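## Task

Move the orange bin and the green bin, and no other object, over the benches to the bench edge where the hook is lying at the start. Then set the hook down again at its current spot, lying flat on the bench with its handle sticking out past that same edge. Every other object must finish on the same support it rests on now. Anything that stays put only because a robot is holding it does not count. Finally open the grippers and pull the arms away.

## Robot and tools

ROBOTS. There are four identical i2rt Big YAM arms: arm1, arm2, arm3, arm4. Each has six revolute joints, a two-finger gripper and a wrist camera (arm1_cam_wrist to arm4_cam_wrist). Two fixed room cameras, room_a and room_b, also watch the scene. With joints 1 and 6 at zero and the hand level and pointing forward, the wrist camera rides on top of the hand looking toward the fingertips. Fully stretched, the hand is about 1.0 m from the joint 1 axis. Joints move at different speeds, so the hand may sweep a wide curve between postures.

FRAME. One shared scene frame: origin on the floor, +z up. The hand point is midway between the fingertips; its z axis runs along the fingers and the fingers close along its y axis. Feet poses are never printed.

execute_actions. Argument actions is a list holding one action or nothing. An action is an object keyed by arm name; under each arm put joints, an object of absolute joint targets (not offsets), named and ranged as follows: joint1_rad -2.879 to 2.879 rad (base yaw, positive is counter-clockwise seen from above, 0 faces the way the foot faces); joint2_rad 0 to 3.141 (shoulder; 0 is upper arm pointing back roughly level, positive raises then brings it forward); joint3_rad 0 to 3.019 (elbow; 0 is fully folded, positive opens); joint4_rad -1.692 to 1.57 (hand pitch, positive tilts fingers up); joint5_rad -1.57 to 1.57 (hand sideways swing, positive to the arm's right); joint6_rad -2.094 to 2.094 (hand roll, positive clockwise viewed from behind the hand); gripper_m 0 to 0.093 metres, the fingertip gap. Done tolerances are ±0.045, 0.14, 0.09, 0.055, 0.03, 0.035 rad and ±0.003 m. You may name any subset of joints and arms; all listed motions start together and may finish at different moments. Omitted joints or arms may keep driving toward earlier targets. An unknown key or out-of-range number rejects the whole call and nothing moves. One action is capped at 15 s. Optional cameras lists which images to return (names above, or all; omitted or null means all; an empty list means none). An empty actions list just reports state and pictures; the pictures line gives image order.

wait: seconds from 0 to 10; nothing new is commanded, and it returns the same kind of report.

zoom_image: camera (one of the six) and region [x0, y0, x1, y1] in pixels of that camera's latest full image, top-left origin, at most 504 x 504. Images are 672 x 504.

finished_scene: scene, an integer 1 or 2. It ends that scene for good after the last command is held, reports success, and gives the next task. Replying with no tool call ends everything remaining.

RESULT LINES. joint_positions gives where joints are. joint_status tells how each commanded motion ended: off_target (stopped short, may still push), contact_stop or time_out (target dropped and joint holds where it stopped, though after time_out a joint may keep a target at most 0.375, 0.375, 0.113, 0.225, 0.075, 0.3 rad from its position and keep pushing; on_its_own lists such joints), not_followed (a self/arm collision check blocked that arm's joint targets; the gripper command still runs, and blocked targets may be retried on later actions). A line joint command not followed, often with cause:, flags this. on_its_own covers what the call did not command; held at is the held target, not the position. To relieve a pushing joint, command its reported position. Tiny target changes may not move a joint. Loaded joints sag. Joint torques are whole drive outputs per arm joint, with per-unit offset, scale and noise; friction can mask or mimic loads. If a result reports a stop, later motion calls in that same reply are skipped.

HEAT. Holding loads or pushing warms motors, even while you are composing a reply (the robot keeps its last command meanwhile). MOTOR HOT appears from 85 °C; at 100 °C that arm goes limp and falls (OVER-TEMPERATURE FAULT, statuses limit_stop_at_motor_heat; resend targets afterward). Some heat carries into scene 2.

CAMERAS. Calibration is given per camera as OpenCV pinhole plus radial distortion: K, D, and T_world_to_cam (4x4, metres, scene frame to camera), plus pos_world. Room cameras may be off by up to about 2.3 degrees and 9 mm overall; wrist camera poses come from joint readings and can be worse. Results list cameras whose numbers changed.

AVOID. Arms do not stop on contact and can push hard. Never clamp two arms against each other; no state line reports arm-to-arm contact, and the clearance check ignores fingers, gripper housings and wrist cameras and may react late. Do not knock objects off the work area or onto the floor, which ends the scene. Avoid drops, slips, slams and strong shoves. Objects may occasionally be nudged by an outside disturbance. Arms act independently, so a stalled arm does not pause the others.

Each tool is called by a JSON object that holds its "name" and its "arguments", one argument or row to a line.

## Session

{"name": "execute_actions", "arguments": {
  "actions": []
}}

Scene clock: 0.00 s.
Joint torques (N m, as the arm reports them, + toward a larger angle): no reading
arm1.joint_positions: joint1_rad=-0.723 joint2_rad=+0.633 joint3_rad=+1.695 joint4_rad=-1.299 joint5_rad=-0.018 joint6_rad=+0.650 gripper_m=+0.095
arm1.joint_status: not commanded
arm1.hand: x=-0.3817 y=-1.0426 z=+1.4512 quat_wxyz=(-0.421, +0.134, -0.775, -0.452) (m; scene frame)
arm2.joint_positions: joint1_rad=+0.682 joint2_rad=+0.555 joint3_rad=+1.453 joint4_rad=-1.502 joint5_rad=-0.118 joint6_rad=-0.454 gripper_m=+0.095
arm2.joint_status: not commanded
arm2.hand: x=+0.3307 y=-1.0686 z=+1.3034 quat_wxyz=(-0.235, +0.874, -0.136, -0.404) (m; scene frame)
arm3.joint_positions: joint1_rad=-0.441 joint2_rad=+0.388 joint3_rad=+1.407 joint4_rad=-1.566 joint5_rad=+0.243 joint6_rad=-0.245 gripper_m=+0.094
arm3.joint_status: not commanded
arm3.hand: x=-0.5664 y=+1.1163 z=+1.2624 quat_wxyz=(-0.112, -0.713, -0.499, +0.479) (m; scene frame)
arm4.joint_positions: joint1_rad=-0.298 joint2_rad=+0.369 joint3_rad=+1.346 joint4_rad=-1.608 joint5_rad=-0.047 joint6_rad=-0.254 gripper_m=+0.094
arm4.joint_status: not commanded
arm4.hand: x=+0.4748 y=+1.0792 z=+1.2583 quat_wxyz=(-0.237, -0.631, -0.632, +0.382) (m; scene frame)
pictures: arm1_cam_wrist, arm2_cam_wrist, arm3_cam_wrist, arm4_cam_wrist, room_a, room_b
Images, in order (width x height): arm1_cam_wrist 672x504, arm2_cam_wrist 672x504, arm3_cam_wrist 672x504, arm4_cam_wrist 672x504, room_a 672x504, room_b 672x504.

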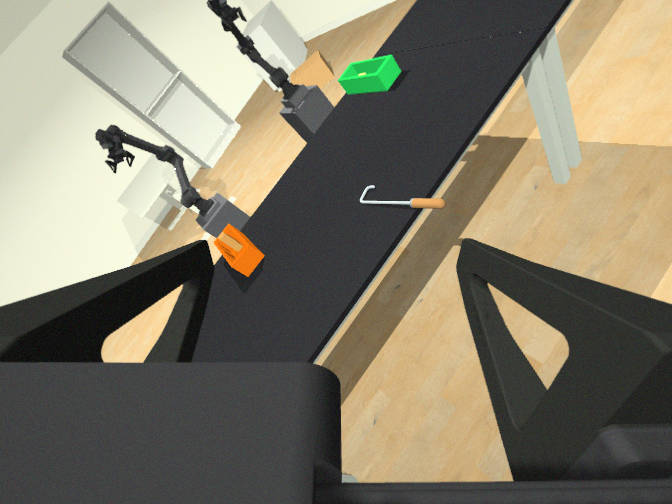

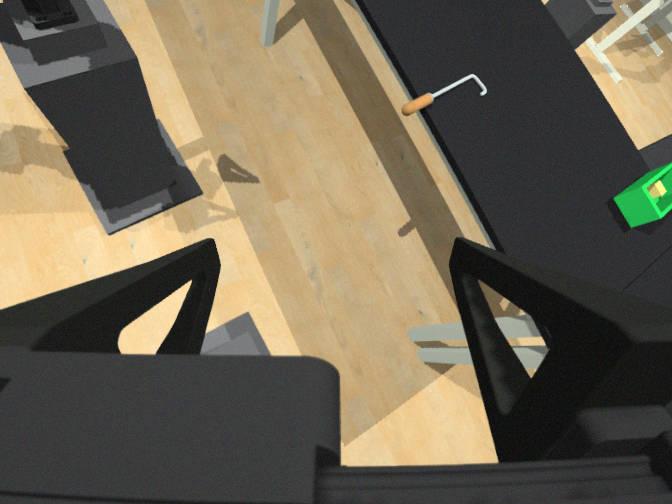

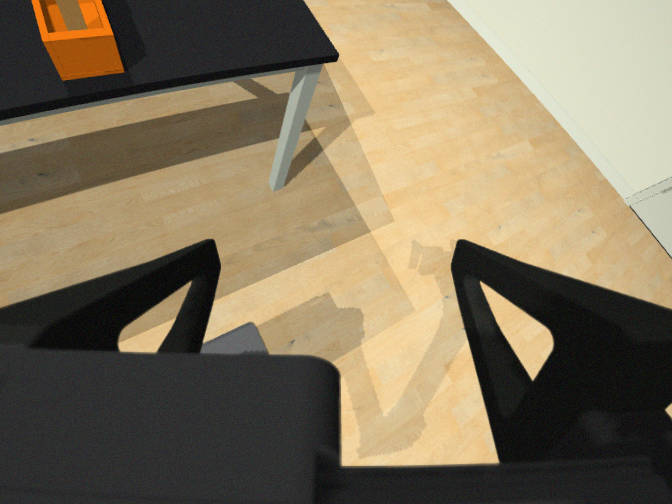

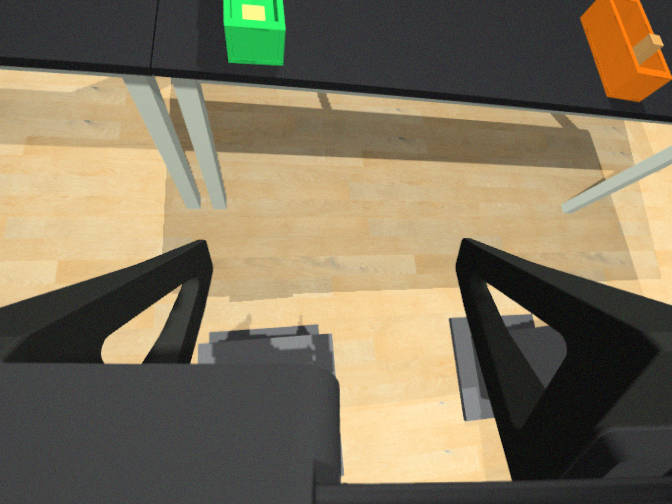

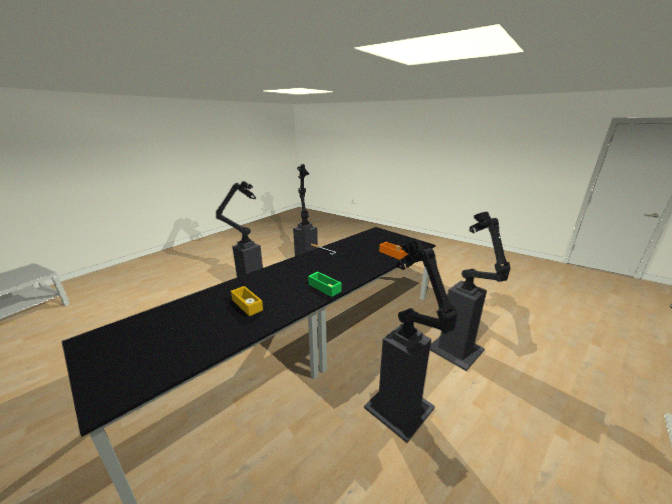

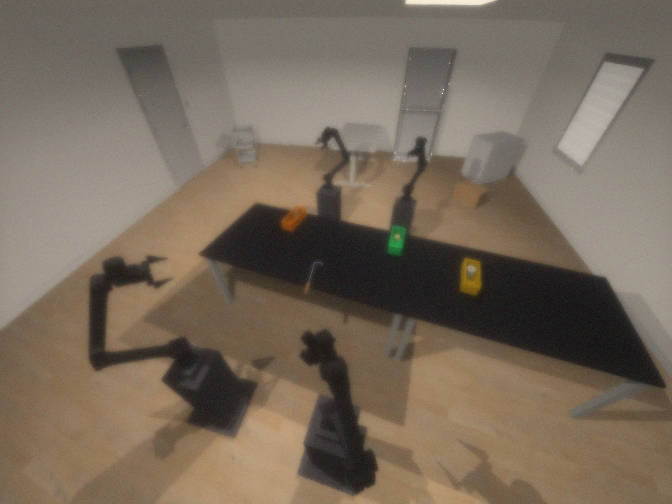

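{"name": "zoom_image", "arguments": {
  "camera": "room_b",
  "region": [190, 180, 510, 320]
}}

{"name": "zoom_image", "arguments": {
  "camera": "room_a",
  "region": [200, 200, 500, 360]
}}

{"name": "zoom_image", "arguments": {
  "camera": "arm1_cam_wrist",
  "region": [180, 40, 480, 290]
}}

Region (190, 180, 510, 320) of room_b's 672x504 image, scaled by 1.575, with more detail than that image has; it fills the top 220 rows of this view, and the rest is white.

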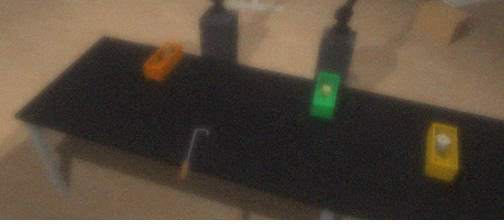

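Region (200, 200, 500, 360) of room_a's 672x504 image, scaled by 1.680, with more detail than that image has; it fills the top 269 rows of this view, and the rest is white.

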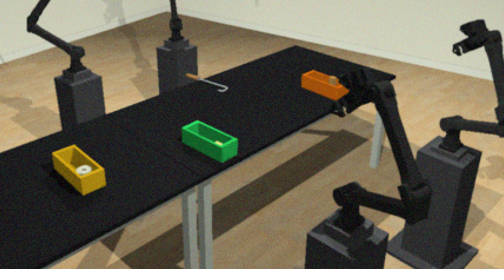

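Region (180, 40, 480, 290) of arm1_cam_wrist's 672x504 image, scaled by 1.680, with more detail than that image has.

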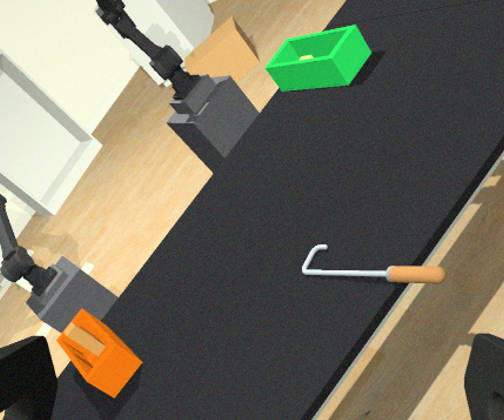

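{"name": "execute_actions", "arguments": {
  "actions": [
    {"arm1":{"joints":{"joint1_rad":0,"joint2_rad":1.57,"joint3_rad":1.57,"joint4_rad":0,"joint5_rad":0,"joint6_rad":0,"gripper_m":0.0}},"arm2":{"joints":{"joint1_rad":0,"joint2_rad":1.57,"joint3_rad":1.57,"joint4_rad":0,"joint5_rad":0,"joint6_rad":0,"gripper_m":0.0}},"arm3":{"joints":{"joint1_rad":0,"joint2_rad":1.0,"joint3_rad":1.0,"joint4_rad":0,"joint5_rad":0,"joint6_rad":0,"gripper_m":0.0}},"arm4":{"joints":{"joint1_rad":0,"joint2_rad":1.0,"joint3_rad":1.0,"joint4_rad":0,"joint5_rad":0,"joint6_rad":0,"gripper_m":0.0}}}
  ]
}}

Scene clock: 49.43 s.
Joint torques (N m, as the arm reports them, + toward a larger angle): arm1=[ -1.87 -17.49  14.69   1.97  -0.03  -0.08] | arm2=[  0.84 -13.49  14.14   3.82   0.03   0.06] | arm3=[-0.61 -7.58 10.99  1.99 -0.04  0.04] | arm4=[ 0.56 -7.59 11.73  2.78 -0.04  0.08]
arm1.joint_positions: joint1_rad=+0.007 joint2_rad=+1.568 joint3_rad=+1.549 joint4_rad=-0.013 joint5_rad=+0.000 joint6_rad=+0.011 gripper_m=+0.001
arm1.joint_status: all done
arm1.hand: x=-0.5774 y=-0.4852 z=+1.2577 quat_wxyz=(-0.454, +0.540, -0.476, -0.525) (m; scene frame)
arm2.joint_positions: joint1_rad=-0.008 joint2_rad=+1.587 joint3_rad=+1.538 joint4_rad=-0.030 joint5_rad=-0.001 joint6_rad=-0.011 gripper_m=+0.001
arm2.joint_status: all done
arm2.hand: x=+0.4243 y=-0.4622 z=+1.2249 quat_wxyz=(-0.468, +0.537, -0.502, -0.490) (m; scene frame)
arm3.joint_positions: joint1_rad=+0.000 joint2_rad=+1.007 joint3_rad=+0.976 joint4_rad=-0.019 joint5_rad=+0.002 joint6_rad=-0.007 gripper_m=+0.001
arm3.joint_status: all done
arm3.hand: x=-0.4903 y=+0.6864 z=+1.1869 quat_wxyz=(-0.484, -0.519, -0.508, +0.488) (m; scene frame)
arm4.joint_positions: joint1_rad=-0.002 joint2_rad=+1.010 joint3_rad=+0.979 joint4_rad=-0.021 joint5_rad=-0.001 joint6_rad=-0.008 gripper_m=+0.000
arm4.joint_status: all done
arm4.hand: x=+0.5031 y=+0.6774 z=+1.2143 quat_wxyz=(-0.484, -0.508, -0.523, +0.484) (m; scene frame)
pictures: arm1_cam_wrist, arm2_cam_wrist, arm3_cam_wrist, arm4_cam_wrist, room_a, room_b
camera_calibration (this result's frames):
arm1_cam_wrist: T_world_to_cam=[[0.991217, 0.131474, -0.0142688, 0.651557], [0.068609, -0.603477, -0.794423, 0.755361], [-0.113057, 0.786466, -0.607197, 1.2107], [0, 0, 0, 1]] pos_world=[-0.560781, -0.581992, 1.34451]
arm2_cam_wrist: T_world_to_cam=[[0.998837, 0.0442015, 0.0192366, -0.43474], [0.0433879, -0.650426, -0.758329, 0.616042], [-0.0210073, 0.758282, -0.651588, 1.27855], [0, 0, 0, 1]] pos_world=[0.434365, -0.549597, 1.30861]
arm3_cam_wrist: T_world_to_cam=[[-0.999883, 0.010206, -0.011433, -0.485753], [0.015305, 0.626216, -0.779499, 0.509501], [-0.000796001, -0.779583, -0.626299, 1.4055], [0, 0, 0, 1]] pos_world=[-0.492375, 0.781606, 1.27187]
arm4_cam_wrist: T_world_to_cam=[[-0.999924, -0.00443946, 0.0115416, 0.493013], [-0.0117515, 0.631684, -0.775137, 0.52056], [-0.00384944, -0.775213, -0.631688, 1.41777], [0, 0, 0, 1]] pos_world=[0.504551, 0.772429, 1.2934]
Images, in order (width x height): arm1_cam_wrist 672x504, arm2_cam_wrist 672x504, arm3_cam_wrist 672x504, arm4_cam_wrist 672x504, room_a 672x504, room_b 672x504.

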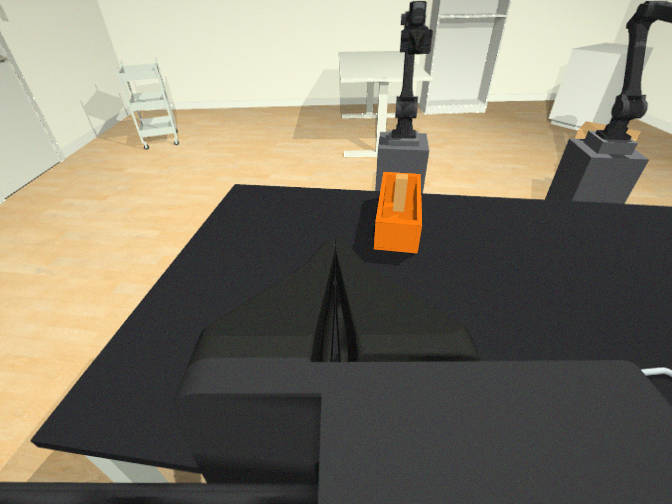

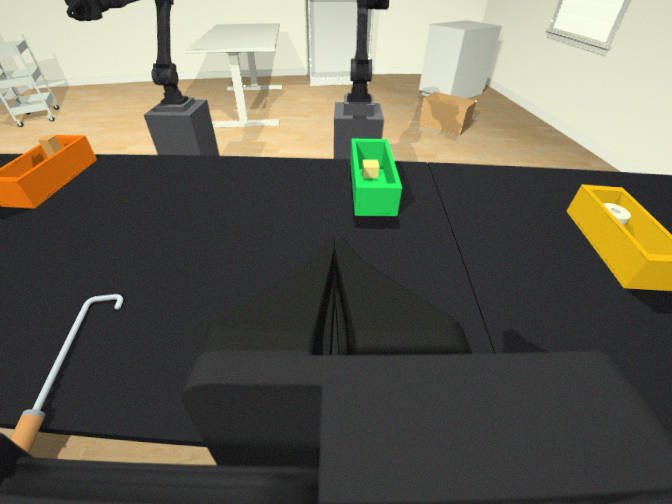

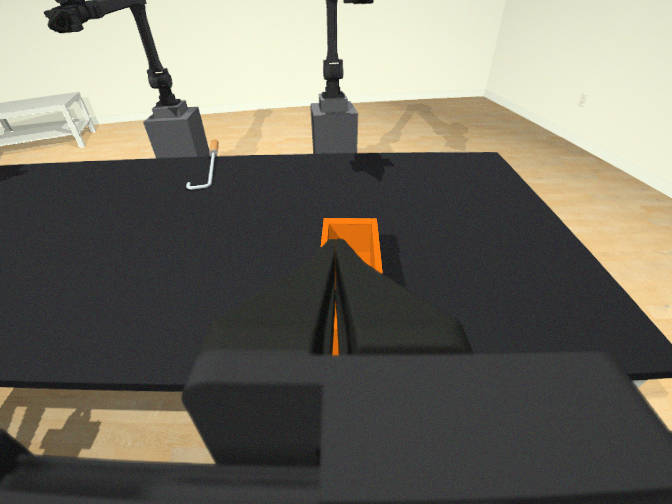

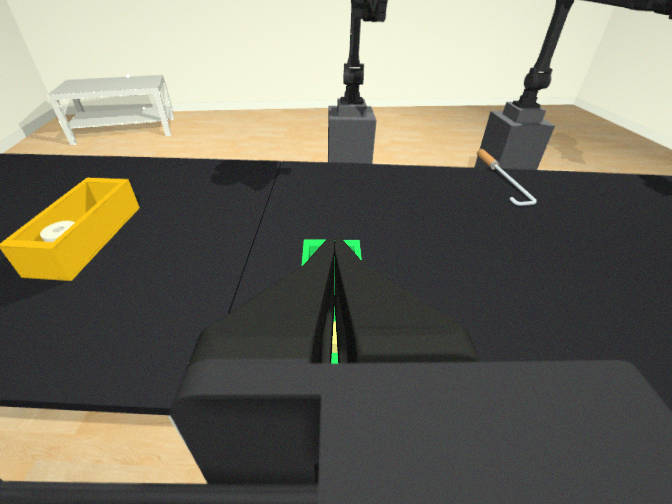

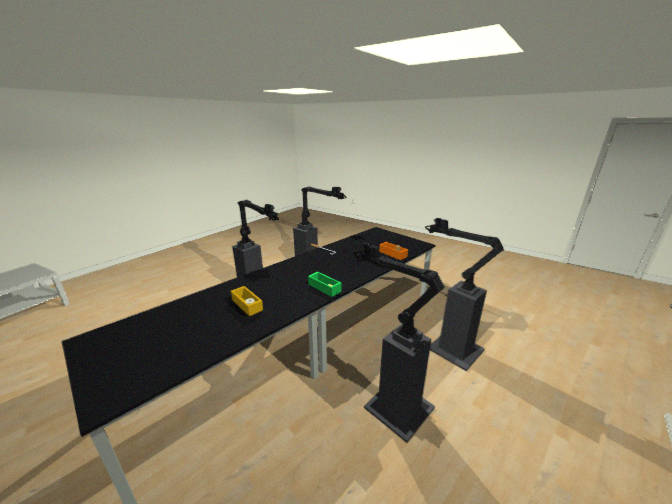

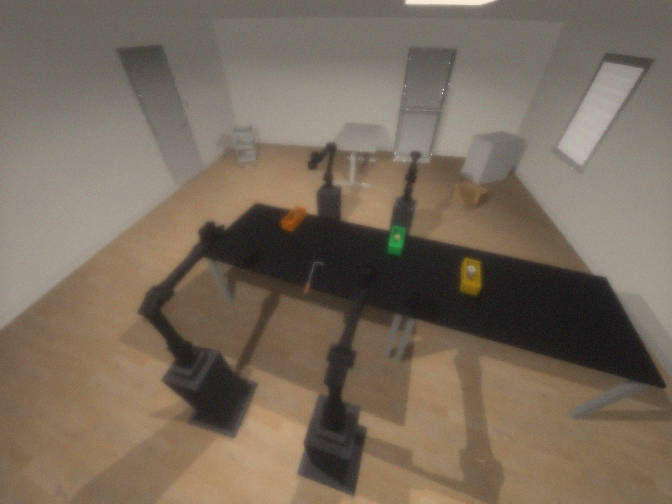

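{"name": "execute_actions", "arguments": {
  "actions": [
    {"arm1":{"joints":{"joint4_rad":-1.2}},"arm2":{"joints":{"joint3_rad":2.3}},"arm3":{"joints":{"joint2_rad":0.4,"gripper_m":0.08}},"arm4":{"joints":{"joint3_rad":0.5,"gripper_m":0.08}}}
  ],
  "cameras": []
}}

Scene clock: 70.17 s.
Joint torques (N m, as the arm reports them, + toward a larger angle): arm1=[ -1.38 -16.14  13.88   0.4   -0.02  -0.09] | arm2=[ 1.12 -8.51 10.7   2.31  0.03  0.04] | arm3=[-0.89  2.72  9.4   1.05 -0.01  0.06] | arm4=[ 1.19 -5.25  9.2   2.06 -0.12  0.05]
arm1.joint_positions: joint1_rad=+0.007 joint2_rad=+1.568 joint3_rad=+1.549 joint4_rad=-1.192 joint5_rad=+0.000 joint6_rad=+0.010 gripper_m=+0.001
arm1.joint_status: all done
arm1.hand: x=-0.5553 y=-0.6440 z=+1.0361 quat_wxyz=(-0.116, +0.738, -0.651, -0.133) (m; scene frame)
arm2.joint_positions: joint1_rad=-0.008 joint2_rad=+1.568 joint3_rad=+2.277 joint4_rad=-0.015 joint5_rad=-0.001 joint6_rad=-0.011 gripper_m=+0.001
arm2.joint_status: all done
arm2.hand: x=+0.4330 y=-0.6167 z=+1.6708 quat_wxyz=(-0.625, +0.310, -0.290, -0.655) (m; scene frame)
arm3.joint_positions: joint1_rad=+0.000 joint2_rad=+0.396 joint3_rad=+0.976 joint4_rad=-0.004 joint5_rad=+0.002 joint6_rad=-0.006 gripper_m=+0.080
arm3.joint_status: all done
arm3.hand: x=-0.4898 y=+0.9653 z=+1.4084 quat_wxyz=(-0.617, -0.345, -0.332, +0.625) (m; scene frame)
arm4.joint_positions: joint1_rad=-0.002 joint2_rad=+0.999 joint3_rad=+0.497 joint4_rad=-0.008 joint5_rad=-0.001 joint6_rad=-0.008 gripper_m=+0.080
arm4.joint_status: all done
arm4.hand: x=+0.4999 y=+0.7624 z=+0.9343 quat_wxyz=(-0.353, -0.604, -0.620, +0.355) (m; scene frame)
pictures: none
No camera images: the call's "cameras" was empty. Leave "cameras" out to get every camera's image.

{"name": "execute_actions", "arguments": {
  "actions": [
    {"arm1":{"joints":{"joint1_rad":-0.87,"joint2_rad":2.33,"joint3_rad":1.38,"joint4_rad":0.97,"joint5_rad":-0.72,"gripper_m":0.09}},"arm2":{"joints":{"joint2_rad":1.2,"joint3_rad":1.2,"joint4_rad":-0.3,"gripper_m":0.09}},"arm3":{"joints":{"joint1_rad":-0.05,"joint2_rad":1.78,"joint3_rad":0.87,"joint4_rad":0.64}},"arm4":{"joints":{"joint2_rad":1.84,"joint3_rad":0.84,"joint4_rad":0.73}}}
  ]
}}

Scene clock: 129.17 s.
Joint torques (N m, as the arm reports them, + toward a larger angle): arm1=[ -1.09 -23.52   9.39   1.84  -0.12  -0.04] | arm2=[ 1.   -7.08 14.    2.16  0.04  0.07] | arm3=[ -0.82 -15.49   6.16   2.    -0.02   0.04] | arm4=[  0.91 -15.28   6.57   2.69  -0.01   0.12]
arm1.joint_positions: joint1_rad=-0.871 joint2_rad=+2.334 joint3_rad=+1.367 joint4_rad=+0.955 joint5_rad=-0.718 joint6_rad=+0.007 gripper_m=+0.090
arm1.joint_status: all done
arm1.hand: x=-0.0539 y=-0.5658 z=+0.8057 quat_wxyz=(-0.500, +0.494, -0.512, -0.494) (m; scene frame)
arm2.joint_positions: joint1_rad=-0.008 joint2_rad=+1.210 joint3_rad=+1.167 joint4_rad=-0.296 joint5_rad=-0.001 joint6_rad=-0.010 gripper_m=+0.090
arm2.joint_status: all done
arm2.hand: x=+0.4331 y=-0.6195 z=+1.1659 quat_wxyz=(-0.399, +0.596, -0.558, -0.418) (m; scene frame)
arm3.joint_positions: joint1_rad=-0.045 joint2_rad=+1.791 joint3_rad=+0.866 joint4_rad=+0.621 joint5_rad=+0.002 joint6_rad=-0.006 gripper_m=+0.080
arm3.joint_status: all done
arm3.hand: x=-0.5150 y=+0.5583 z=+0.8299 quat_wxyz=(-0.407, -0.589, -0.553, +0.427) (m; scene frame)
arm4.joint_positions: joint1_rad=-0.002 joint2_rad=+1.837 joint3_rad=+0.833 joint4_rad=+0.710 joint5_rad=-0.001 joint6_rad=-0.008 gripper_m=+0.080
arm4.joint_status: all done
arm4.hand: x=+0.5020 y=+0.5598 z=+0.8343 quat_wxyz=(-0.417, -0.562, -0.578, +0.419) (m; scene frame)
pictures: arm1_cam_wrist, arm2_cam_wrist, arm3_cam_wrist, arm4_cam_wrist, room_a, room_b
camera_calibration (this result's frames):
arm1_cam_wrist: T_world_to_cam=[[0.999461, -0.0275865, -0.0177709, 0.0500699], [-0.0305913, -0.587323, -0.808774, 0.327175], [0.011874, 0.808882, -0.587851, 1.06268], [0, 0, 0, 1]] pos_world=[-0.0526525, -0.666044, 0.890198]
arm2_cam_wrist: T_world_to_cam=[[0.998569, 0.0492922, 0.0207527, -0.433864], [0.0523787, -0.822901, -0.565765, 0.13337], [-0.0108104, 0.566042, -0.824305, 1.43737], [0, 0, 0, 1]] pos_world=[0.441795, -0.682474, 1.26929]
arm3_cam_wrist: T_world_to_cam=[[-0.998458, 0.0540128, -0.0128287, -0.535765], [0.0509766, 0.800496, -0.597166, 0.0815665], [-0.0219853, -0.596899, -0.802015, 1.11495], [0, 0, 0, 1]] pos_world=[-0.514584, 0.629159, 0.936045]
arm4_cam_wrist: T_world_to_cam=[[-0.999895, -0.00566577, 0.0133664, 0.494963], [-0.0125537, 0.799867, -0.600046, 0.060393], [-0.00729165, -0.600151, -0.799854, 1.13053], [0, 0, 0, 1]] pos_world=[0.503912, 0.632986, 0.933881]
Images, in order (width x height): arm1_cam_wrist 672x504, arm2_cam_wrist 672x504, arm3_cam_wrist 672x504, arm4_cam_wrist 672x504, room_a 672x504, room_b 672x504.

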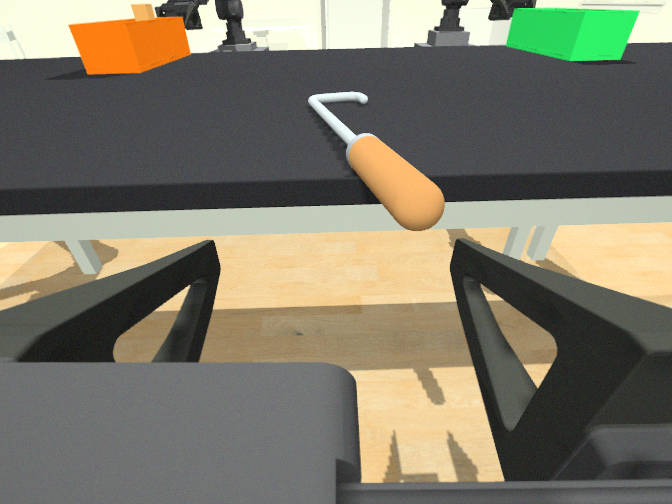

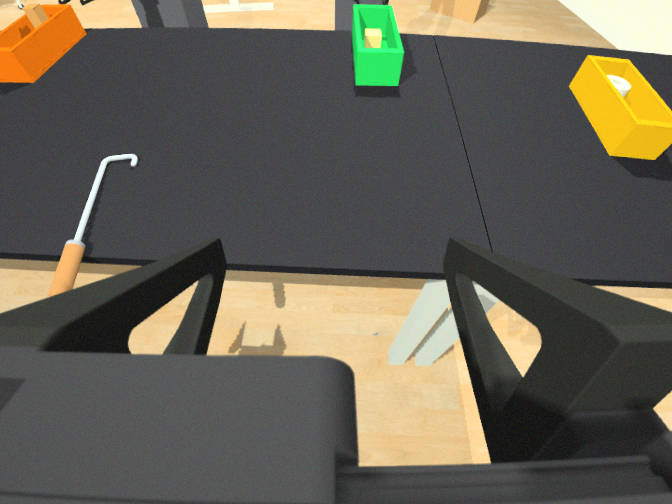

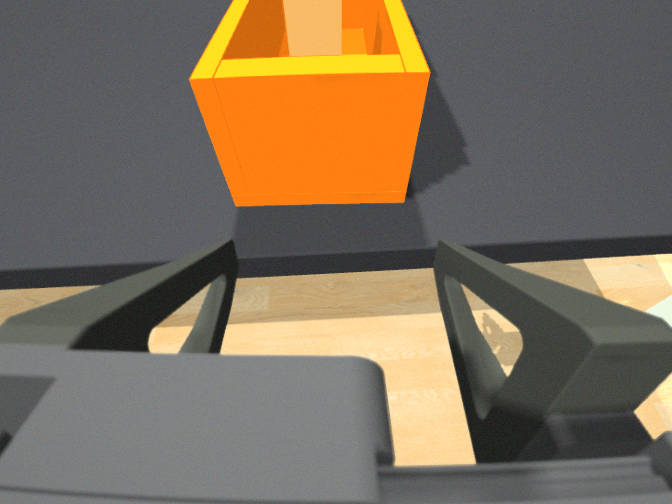

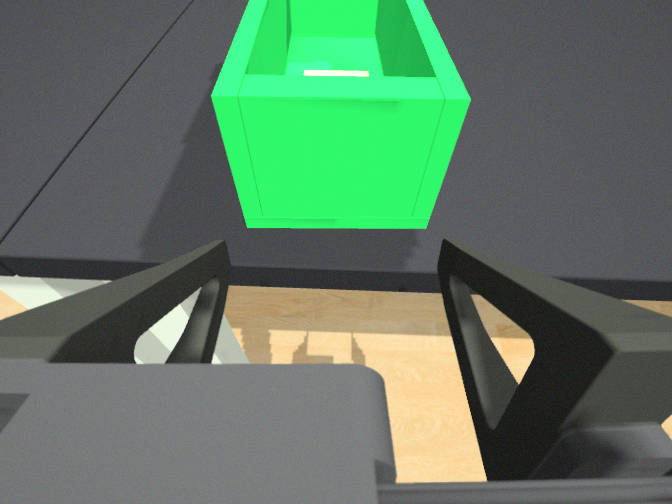

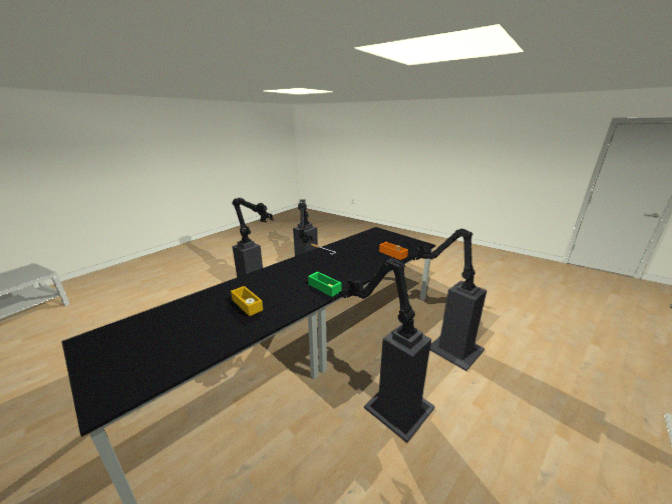

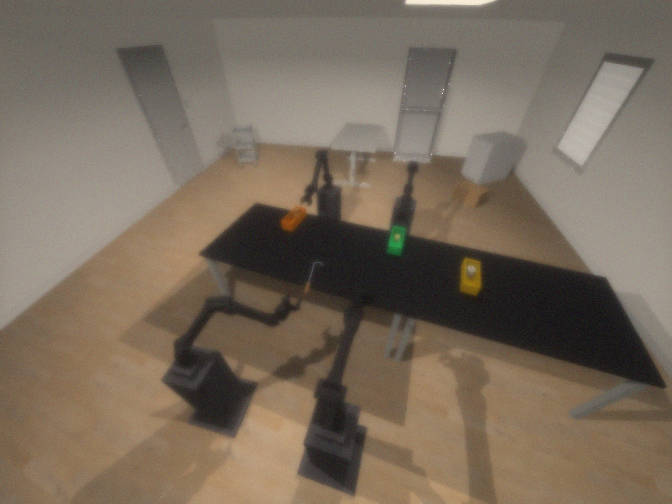

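{"name": "execute_actions", "arguments": {
  "actions": [
    {"arm1":{"joints":{"joint1_rad":-0.906,"joint2_rad":2.655,"joint3_rad":2.0,"joint4_rad":0.69,"joint5_rad":-1.01}},"arm3":{"joints":{"joint1_rad":-0.02,"joint2_rad":1.96,"joint3_rad":1.175,"joint4_rad":0.41}},"arm4":{"joints":{"joint2_rad":1.93,"joint3_rad":1.065,"joint4_rad":0.41}}}
  ],
  "cameras": ["arm1_cam_wrist","arm3_cam_wrist","arm4_cam_wrist"]
}}

Scene clock: 184.93 s.
Joint torques (N m, as the arm reports them, + toward a larger angle): arm1=[ -0.67 -26.63  12.75   1.31  -0.05  -0.06] | arm2=[ 1.21 -7.01 14.2   2.13  0.05  0.05] | arm3=[  0.59 -14.34  14.85   1.79   0.58   0.01] | arm4=[ -0.02 -16.3    9.11   1.29  -0.06   0.08]
arm1.joint_positions: joint1_rad=-0.905 joint2_rad=+2.637 joint3_rad=+1.975 joint4_rad=+0.690 joint5_rad=-1.008 joint6_rad=+0.007 gripper_m=+0.090
arm1.joint_status: all done
arm1.hand: x=+0.0146 y=-0.4869 z=+0.7885 quat_wxyz=(-0.446, +0.555, -0.432, -0.554) (m; scene frame)
arm2.joint_positions: joint1_rad=-0.008 joint2_rad=+1.210 joint3_rad=+1.167 joint4_rad=-0.296 joint5_rad=-0.001 joint6_rad=-0.010 gripper_m=+0.090
arm2.joint_status: not commanded
arm2.hand: x=+0.4331 y=-0.6195 z=+1.1659 quat_wxyz=(-0.399, +0.596, -0.558, -0.418) (m; scene frame)
arm3.joint_positions: joint1_rad=-0.031 joint2_rad=+1.936 joint3_rad=+1.052 joint4_rad=+0.398 joint5_rad=-0.011 joint6_rad=-0.004 gripper_m=+0.080
arm3.joint_status: joint3_rad time_out (moved +0.187 of +0.309); the others done
arm3.on_its_own: joint3_rad reads +1.052 and still pushes toward +1.165 since a time_out
arm3.hand: x=-0.5054 y=+0.5131 z=+0.7730 quat_wxyz=(-0.362, -0.619, -0.594, +0.365) (m; scene frame)
arm4.joint_positions: joint1_rad=-0.002 joint2_rad=+1.912 joint3_rad=+1.036 joint4_rad=+0.422 joint5_rad=-0.001 joint6_rad=-0.008 gripper_m=+0.080
arm4.joint_status: all done
arm4.hand: x=+0.5026 y=+0.5092 z=+0.8131 quat_wxyz=(-0.371, -0.594, -0.610, +0.372) (m; scene frame)
pictures: arm1_cam_wrist, arm3_cam_wrist, arm4_cam_wrist
camera_calibration (this result's frames):
arm1_cam_wrist: T_world_to_cam=[[0.973909, 0.226636, 0.0117271, 0.0844307], [0.138467, -0.552497, -0.821933, 0.386524], [-0.1798, 0.802112, -0.569463, 0.97295], [0, 0, 0, 1]] pos_world=[0.0391878, -0.585996, 0.870766]
arm3_cam_wrist: T_world_to_cam=[[-0.999316, 0.029798, -0.0219026, -0.505467], [0.0364165, 0.896042, -0.442474, -0.0927096], [0.00644075, -0.442969, -0.896514, 1.051], [0, 0, 0, 1]] pos_world=[-0.508515, 0.563696, 0.890147]
arm4_cam_wrist: T_world_to_cam=[[-0.99987, -0.00675316, 0.0146145, 0.495046], [-0.0127875, 0.884643, -0.466093, -0.0638035], [-0.00978107, -0.466219, -0.884615, 1.08516], [0, 0, 0, 1]] pos_world=[0.50478, 0.565708, 0.922974]
Images, in order (width x height): arm1_cam_wrist 672x504, arm3_cam_wrist 672x504, arm4_cam_wrist 672x504.

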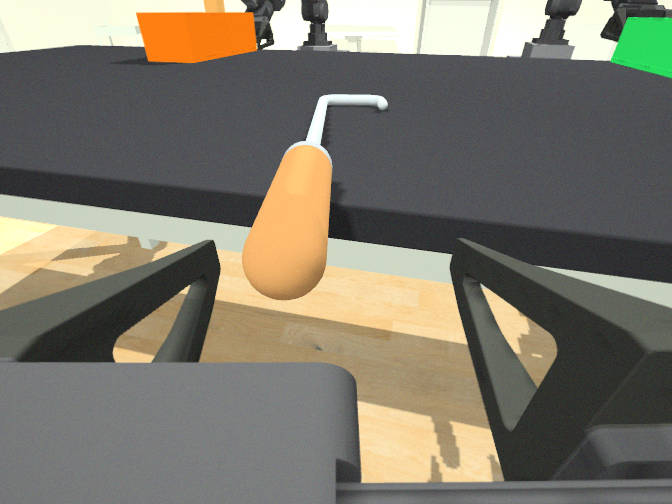

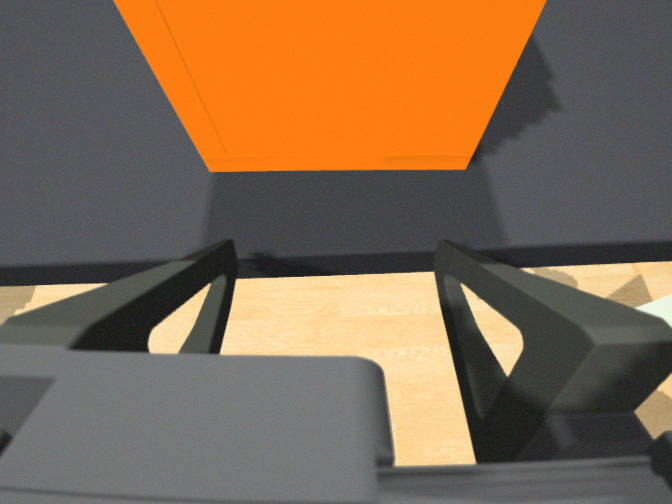

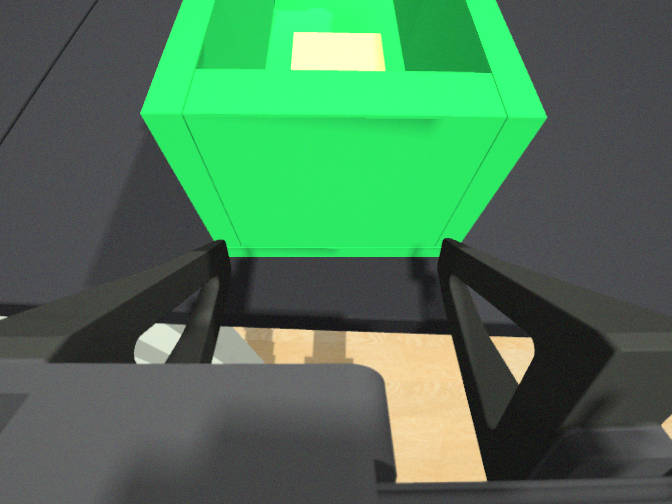

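{"name": "execute_actions", "arguments": {
  "actions": [
    {"arm3":{"joints":{"joint2_rad":1.83,"joint3_rad":1.05}}}
  ],
  "cameras": ["arm3_cam_wrist","room_a"]
}}

Scene clock: 189.10 s.
Joint torques (N m, as the arm reports them, + toward a larger angle): arm1=[ -1.   -27.54  12.71   1.25  -0.13  -0.04] | arm2=[ 0.92 -7.1  14.22  2.14  0.05  0.04] | arm3=[  0.3  -15.32   6.68   1.72   0.25   0.03] | arm4=[  0.85 -16.04   9.08   1.4   -0.06   0.04]
arm1.joint_positions: joint1_rad=-0.905 joint2_rad=+2.637 joint3_rad=+1.975 joint4_rad=+0.690 joint5_rad=-1.008 joint6_rad=+0.007 gripper_m=+0.090
arm1.joint_status: not commanded
arm1.hand: x=+0.0146 y=-0.4869 z=+0.7885 quat_wxyz=(-0.446, +0.555, -0.432, -0.554) (m; scene frame)
arm2.joint_positions: joint1_rad=-0.008 joint2_rad=+1.210 joint3_rad=+1.167 joint4_rad=-0.296 joint5_rad=-0.001 joint6_rad=-0.010 gripper_m=+0.090
arm2.joint_status: not commanded
arm2.hand: x=+0.4331 y=-0.6195 z=+1.1659 quat_wxyz=(-0.399, +0.596, -0.558, -0.418) (m; scene frame)
arm3.joint_positions: joint1_rad=-0.029 joint2_rad=+1.830 joint3_rad=+1.051 joint4_rad=+0.397 joint5_rad=-0.003 joint6_rad=-0.005 gripper_m=+0.080
arm3.joint_status: all done
arm3.hand: x=-0.5063 y=+0.5084 z=+0.8421 quat_wxyz=(-0.390, -0.600, -0.574, +0.398) (m; scene frame)
arm4.joint_positions: joint1_rad=-0.002 joint2_rad=+1.912 joint3_rad=+1.036 joint4_rad=+0.422 joint5_rad=-0.001 joint6_rad=-0.008 gripper_m=+0.080
arm4.joint_status: not commanded
arm4.hand: x=+0.5026 y=+0.5092 z=+0.8131 quat_wxyz=(-0.371, -0.594, -0.610, +0.372) (m; scene frame)
pictures: arm3_cam_wrist, room_a
camera_calibration (this result's frames):
arm3_cam_wrist: T_world_to_cam=[[-0.999306, 0.0334299, -0.0164271, -0.511206], [0.0370401, 0.845353, -0.532923, 0.0443991], [-0.00392886, -0.533161, -0.846005, 1.10894], [0, 0, 0, 1]] pos_world=[-0.508139, 0.570799, 0.95343]
Images, in order (width x height): arm3_cam_wrist 672x504, room_a 672x504.

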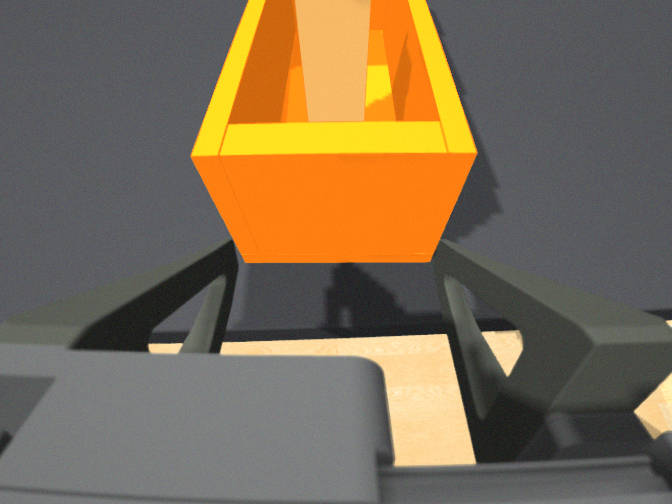

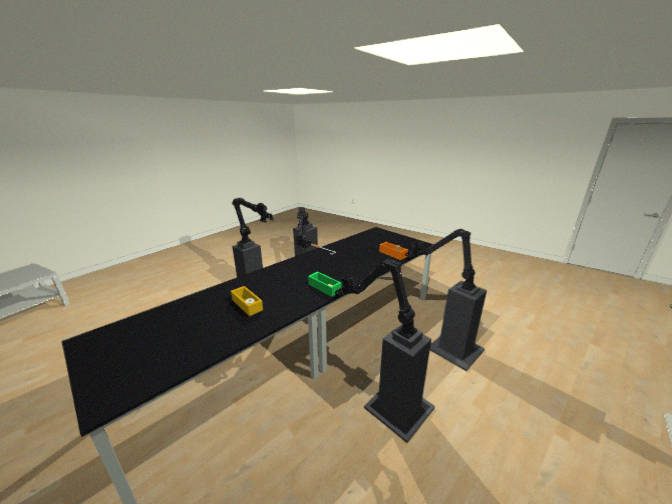

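{"name": "execute_actions", "arguments": {
  "actions": [
    {"arm1":{"joints":{"joint1_rad":-0.855,"joint5_rad":-0.95}},"arm3":{"joints":{"joint2_rad":1.935,"joint3_rad":1.18}},"arm4":{"joints":{"joint2_rad":2.035,"joint3_rad":1.25}}}
  ],
  "cameras": ["arm1_cam_wrist","arm3_cam_wrist","arm4_cam_wrist"]
}}

Scene clock: 208.27 s.
Joint torques (N m, as the arm reports them, + toward a larger angle): arm1=[ -1.   -27.17  12.7    1.06   0.05  -0.06] | arm2=[ 1.23 -6.98 14.22  2.17  0.06  0.03] | arm3=[  0.7  -18.23  10.46   1.69   0.26   0.02] | arm4=[  0.02 -18.53  10.51   1.69  -0.07   0.06]
arm1.joint_positions: joint1_rad=-0.849 joint2_rad=+2.637 joint3_rad=+1.975 joint4_rad=+0.690 joint5_rad=-0.952 joint6_rad=+0.007 gripper_m=+0.090
arm1.joint_status: all done
arm1.hand: x=-0.0164 y=-0.4580 z=+0.7886 quat_wxyz=(-0.446, +0.555, -0.432, -0.554) (m; scene frame)
arm2.joint_positions: joint1_rad=-0.008 joint2_rad=+1.210 joint3_rad=+1.167 joint4_rad=-0.296 joint5_rad=-0.001 joint6_rad=-0.010 gripper_m=+0.090
arm2.joint_status: not commanded
arm2.hand: x=+0.4331 y=-0.6195 z=+1.1659 quat_wxyz=(-0.399, +0.596, -0.558, -0.418) (m; scene frame)
arm3.joint_positions: joint1_rad=-0.029 joint2_rad=+1.948 joint3_rad=+1.129 joint4_rad=+0.397 joint5_rad=-0.003 joint6_rad=-0.005 gripper_m=+0.080
arm3.joint_status: all done
arm3.hand: x=-0.5068 y=+0.4834 z=+0.8011 quat_wxyz=(-0.379, -0.607, -0.581, +0.387) (m; scene frame)
arm4.joint_positions: joint1_rad=-0.002 joint2_rad=+2.015 joint3_rad=+1.211 joint4_rad=+0.420 joint5_rad=-0.001 joint6_rad=-0.007 gripper_m=+0.080
arm4.joint_status: all done
arm4.hand: x=+0.5036 y=+0.4484 z=+0.8247 quat_wxyz=(-0.392, -0.581, -0.596, +0.393) (m; scene frame)
pictures: arm1_cam_wrist, arm3_cam_wrist, arm4_cam_wrist
camera_calibration (this result's frames):
arm1_cam_wrist: T_world_to_cam=[[0.974004, 0.226271, 0.0108738, 0.108556], [0.137348, -0.551691, -0.822662, 0.407749], [-0.180146, 0.802769, -0.568426, 0.943705], [0, 0, 0, 1]] pos_world=[0.00826755, -0.557189, 0.870686]
arm3_cam_wrist: T_world_to_cam=[[-0.999297, 0.0335204, -0.0167637, -0.511279], [0.0374125, 0.865635, -0.499276, 0.00711043], [-0.00222471, -0.499552, -0.866281, 1.0618], [0, 0, 0, 1]] pos_world=[-0.508823, 0.541409, 0.914799]
arm4_cam_wrist: T_world_to_cam=[[-0.999892, -0.00631166, 0.0132389, 0.496417], [-0.0123356, 0.850182, -0.526344, 0.0603586], [-0.0079334, -0.526451, -0.850168, 1.06476], [0, 0, 0, 1]] pos_world=[0.505555, 0.512363, 0.930424]
Images, in order (width x height): arm1_cam_wrist 672x504, arm3_cam_wrist 672x504, arm4_cam_wrist 672x504.

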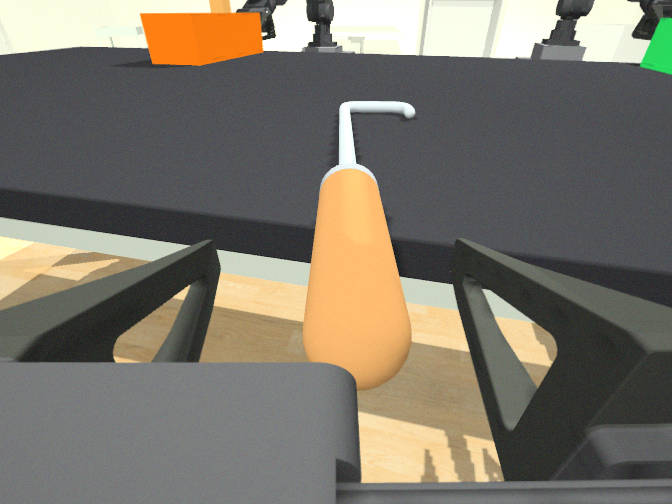

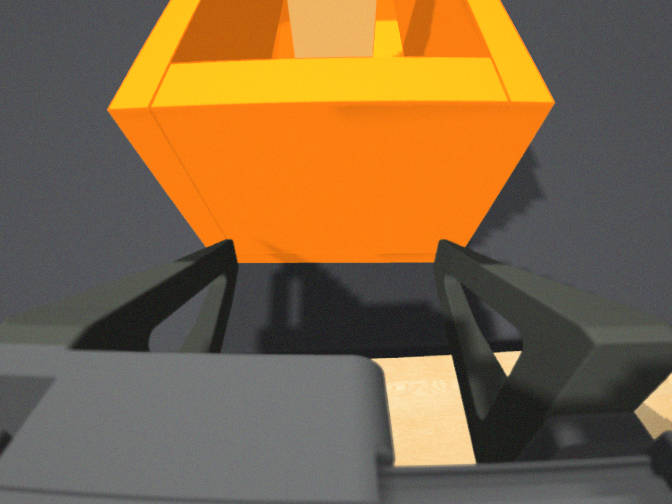

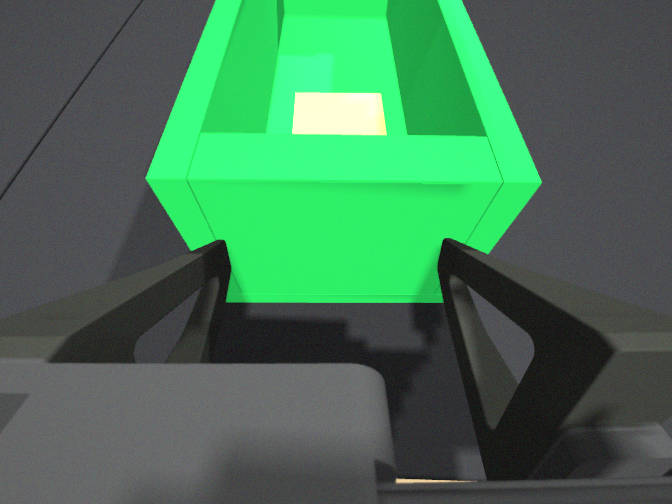

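{"name": "execute_actions", "arguments": {
  "actions": [
    {"arm1":{"joints":{"joint1_rad":-0.826,"joint2_rad":2.72,"joint3_rad":2.15,"joint4_rad":0.586,"joint5_rad":-0.925}},"arm3":{"joints":{"joint2_rad":2.04,"joint3_rad":1.37}},"arm4":{"joints":{"joint2_rad":2.165,"joint3_rad":1.45}}}
  ],
  "cameras": ["arm1_cam_wrist","arm3_cam_wrist","arm4_cam_wrist"]
}}

Scene clock: 218.33 s.
Joint torques (N m, as the arm reports them, + toward a larger angle): arm1=[  0.47 -27.1   14.91   0.9    0.05  -0.09] | arm2=[ 1.02 -7.17 14.16  2.17  0.07  0.05] | arm3=[ -0.01 -19.95  11.17   1.88   0.2    0.04] | arm4=[  0.94 -20.43  11.44   1.44  -0.05   0.02]
arm1.joint_positions: joint1_rad=-0.833 joint2_rad=+2.702 joint3_rad=+2.107 joint4_rad=+0.593 joint5_rad=-0.927 joint6_rad=+0.007 gripper_m=+0.090
arm1.joint_status: all done
arm1.hand: x=-0.0094 y=-0.4326 z=+0.7808 quat_wxyz=(-0.439, +0.552, -0.445, -0.552) (m; scene frame)
arm2.joint_positions: joint1_rad=-0.008 joint2_rad=+1.210 joint3_rad=+1.167 joint4_rad=-0.296 joint5_rad=-0.001 joint6_rad=-0.010 gripper_m=+0.090
arm2.joint_status: not commanded
arm2.hand: x=+0.4331 y=-0.6195 z=+1.1659 quat_wxyz=(-0.399, +0.596, -0.558, -0.418) (m; scene frame)
arm3.joint_positions: joint1_rad=-0.029 joint2_rad=+2.051 joint3_rad=+1.317 joint4_rad=+0.397 joint5_rad=-0.002 joint6_rad=-0.004 gripper_m=+0.080
arm3.joint_status: all done
arm3.hand: x=-0.5100 y=+0.4204 z=+0.8206 quat_wxyz=(-0.403, -0.591, -0.564, +0.412) (m; scene frame)
arm4.joint_positions: joint1_rad=-0.002 joint2_rad=+2.140 joint3_rad=+1.403 joint4_rad=+0.419 joint5_rad=-0.001 joint6_rad=-0.007 gripper_m=+0.080
arm4.joint_status: all done
arm4.hand: x=+0.5045 y=+0.3876 z=+0.8272 quat_wxyz=(-0.411, -0.567, -0.583, +0.412) (m; scene frame)
pictures: arm1_cam_wrist, arm3_cam_wrist, arm4_cam_wrist
camera_calibration (this result's frames):
arm1_cam_wrist: T_world_to_cam=[[0.976128, 0.216846, -0.0123304, 0.11014], [0.116448, -0.570418, -0.813058, 0.398628], [-0.183342, 0.792213, -0.582052, 0.926125], [0, 0, 0, 1]] pos_world=[0.015868, -0.530187, 0.864519]
arm3_cam_wrist: T_world_to_cam=[[-0.999254, 0.0350341, -0.0162408, -0.513073], [0.0380343, 0.820245, -0.570747, 0.14951], [-0.00667418, -0.570939, -0.820966, 1.03778], [0, 0, 0, 1]] pos_world=[-0.511451, 0.48785, 0.928983]
arm4_cam_wrist: T_world_to_cam=[[-0.999902, -0.00592716, 0.0127148, 0.497161], [-0.0122144, 0.813619, -0.58127, 0.1729], [-0.00689975, -0.581369, -0.813611, 1.02546], [0, 0, 0, 1]] pos_world=[0.506299, 0.45844, 0.928504]
Images, in order (width x height): arm1_cam_wrist 672x504, arm3_cam_wrist 672x504, arm4_cam_wrist 672x504.

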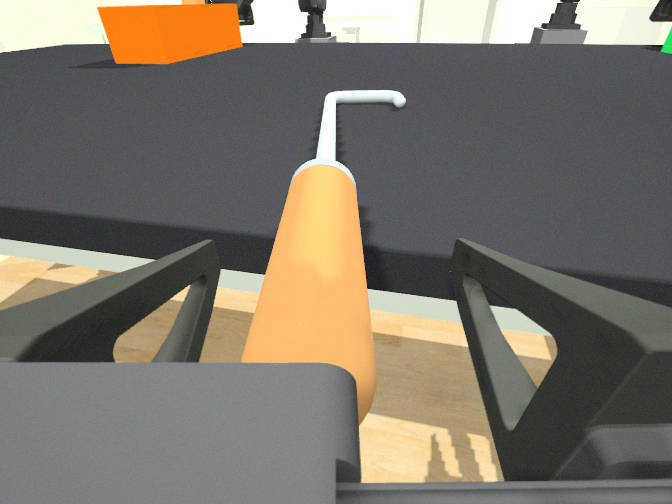

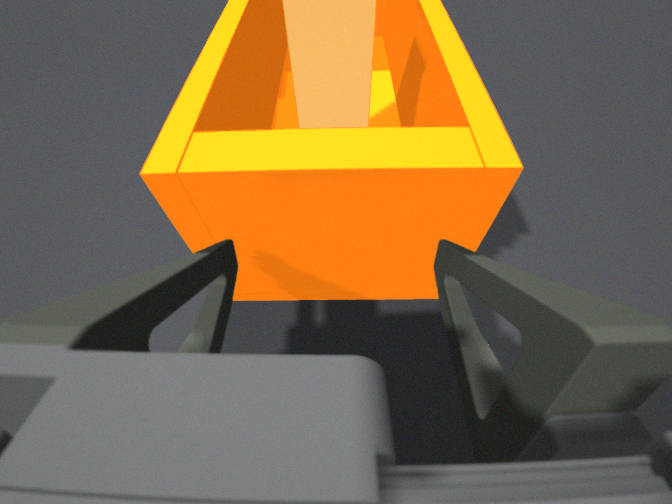

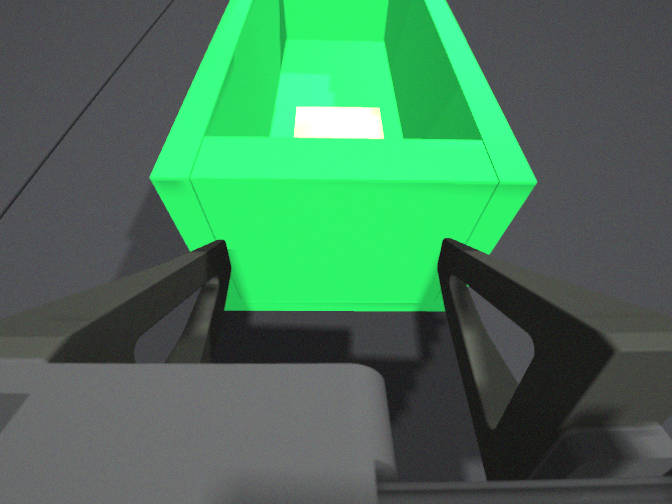

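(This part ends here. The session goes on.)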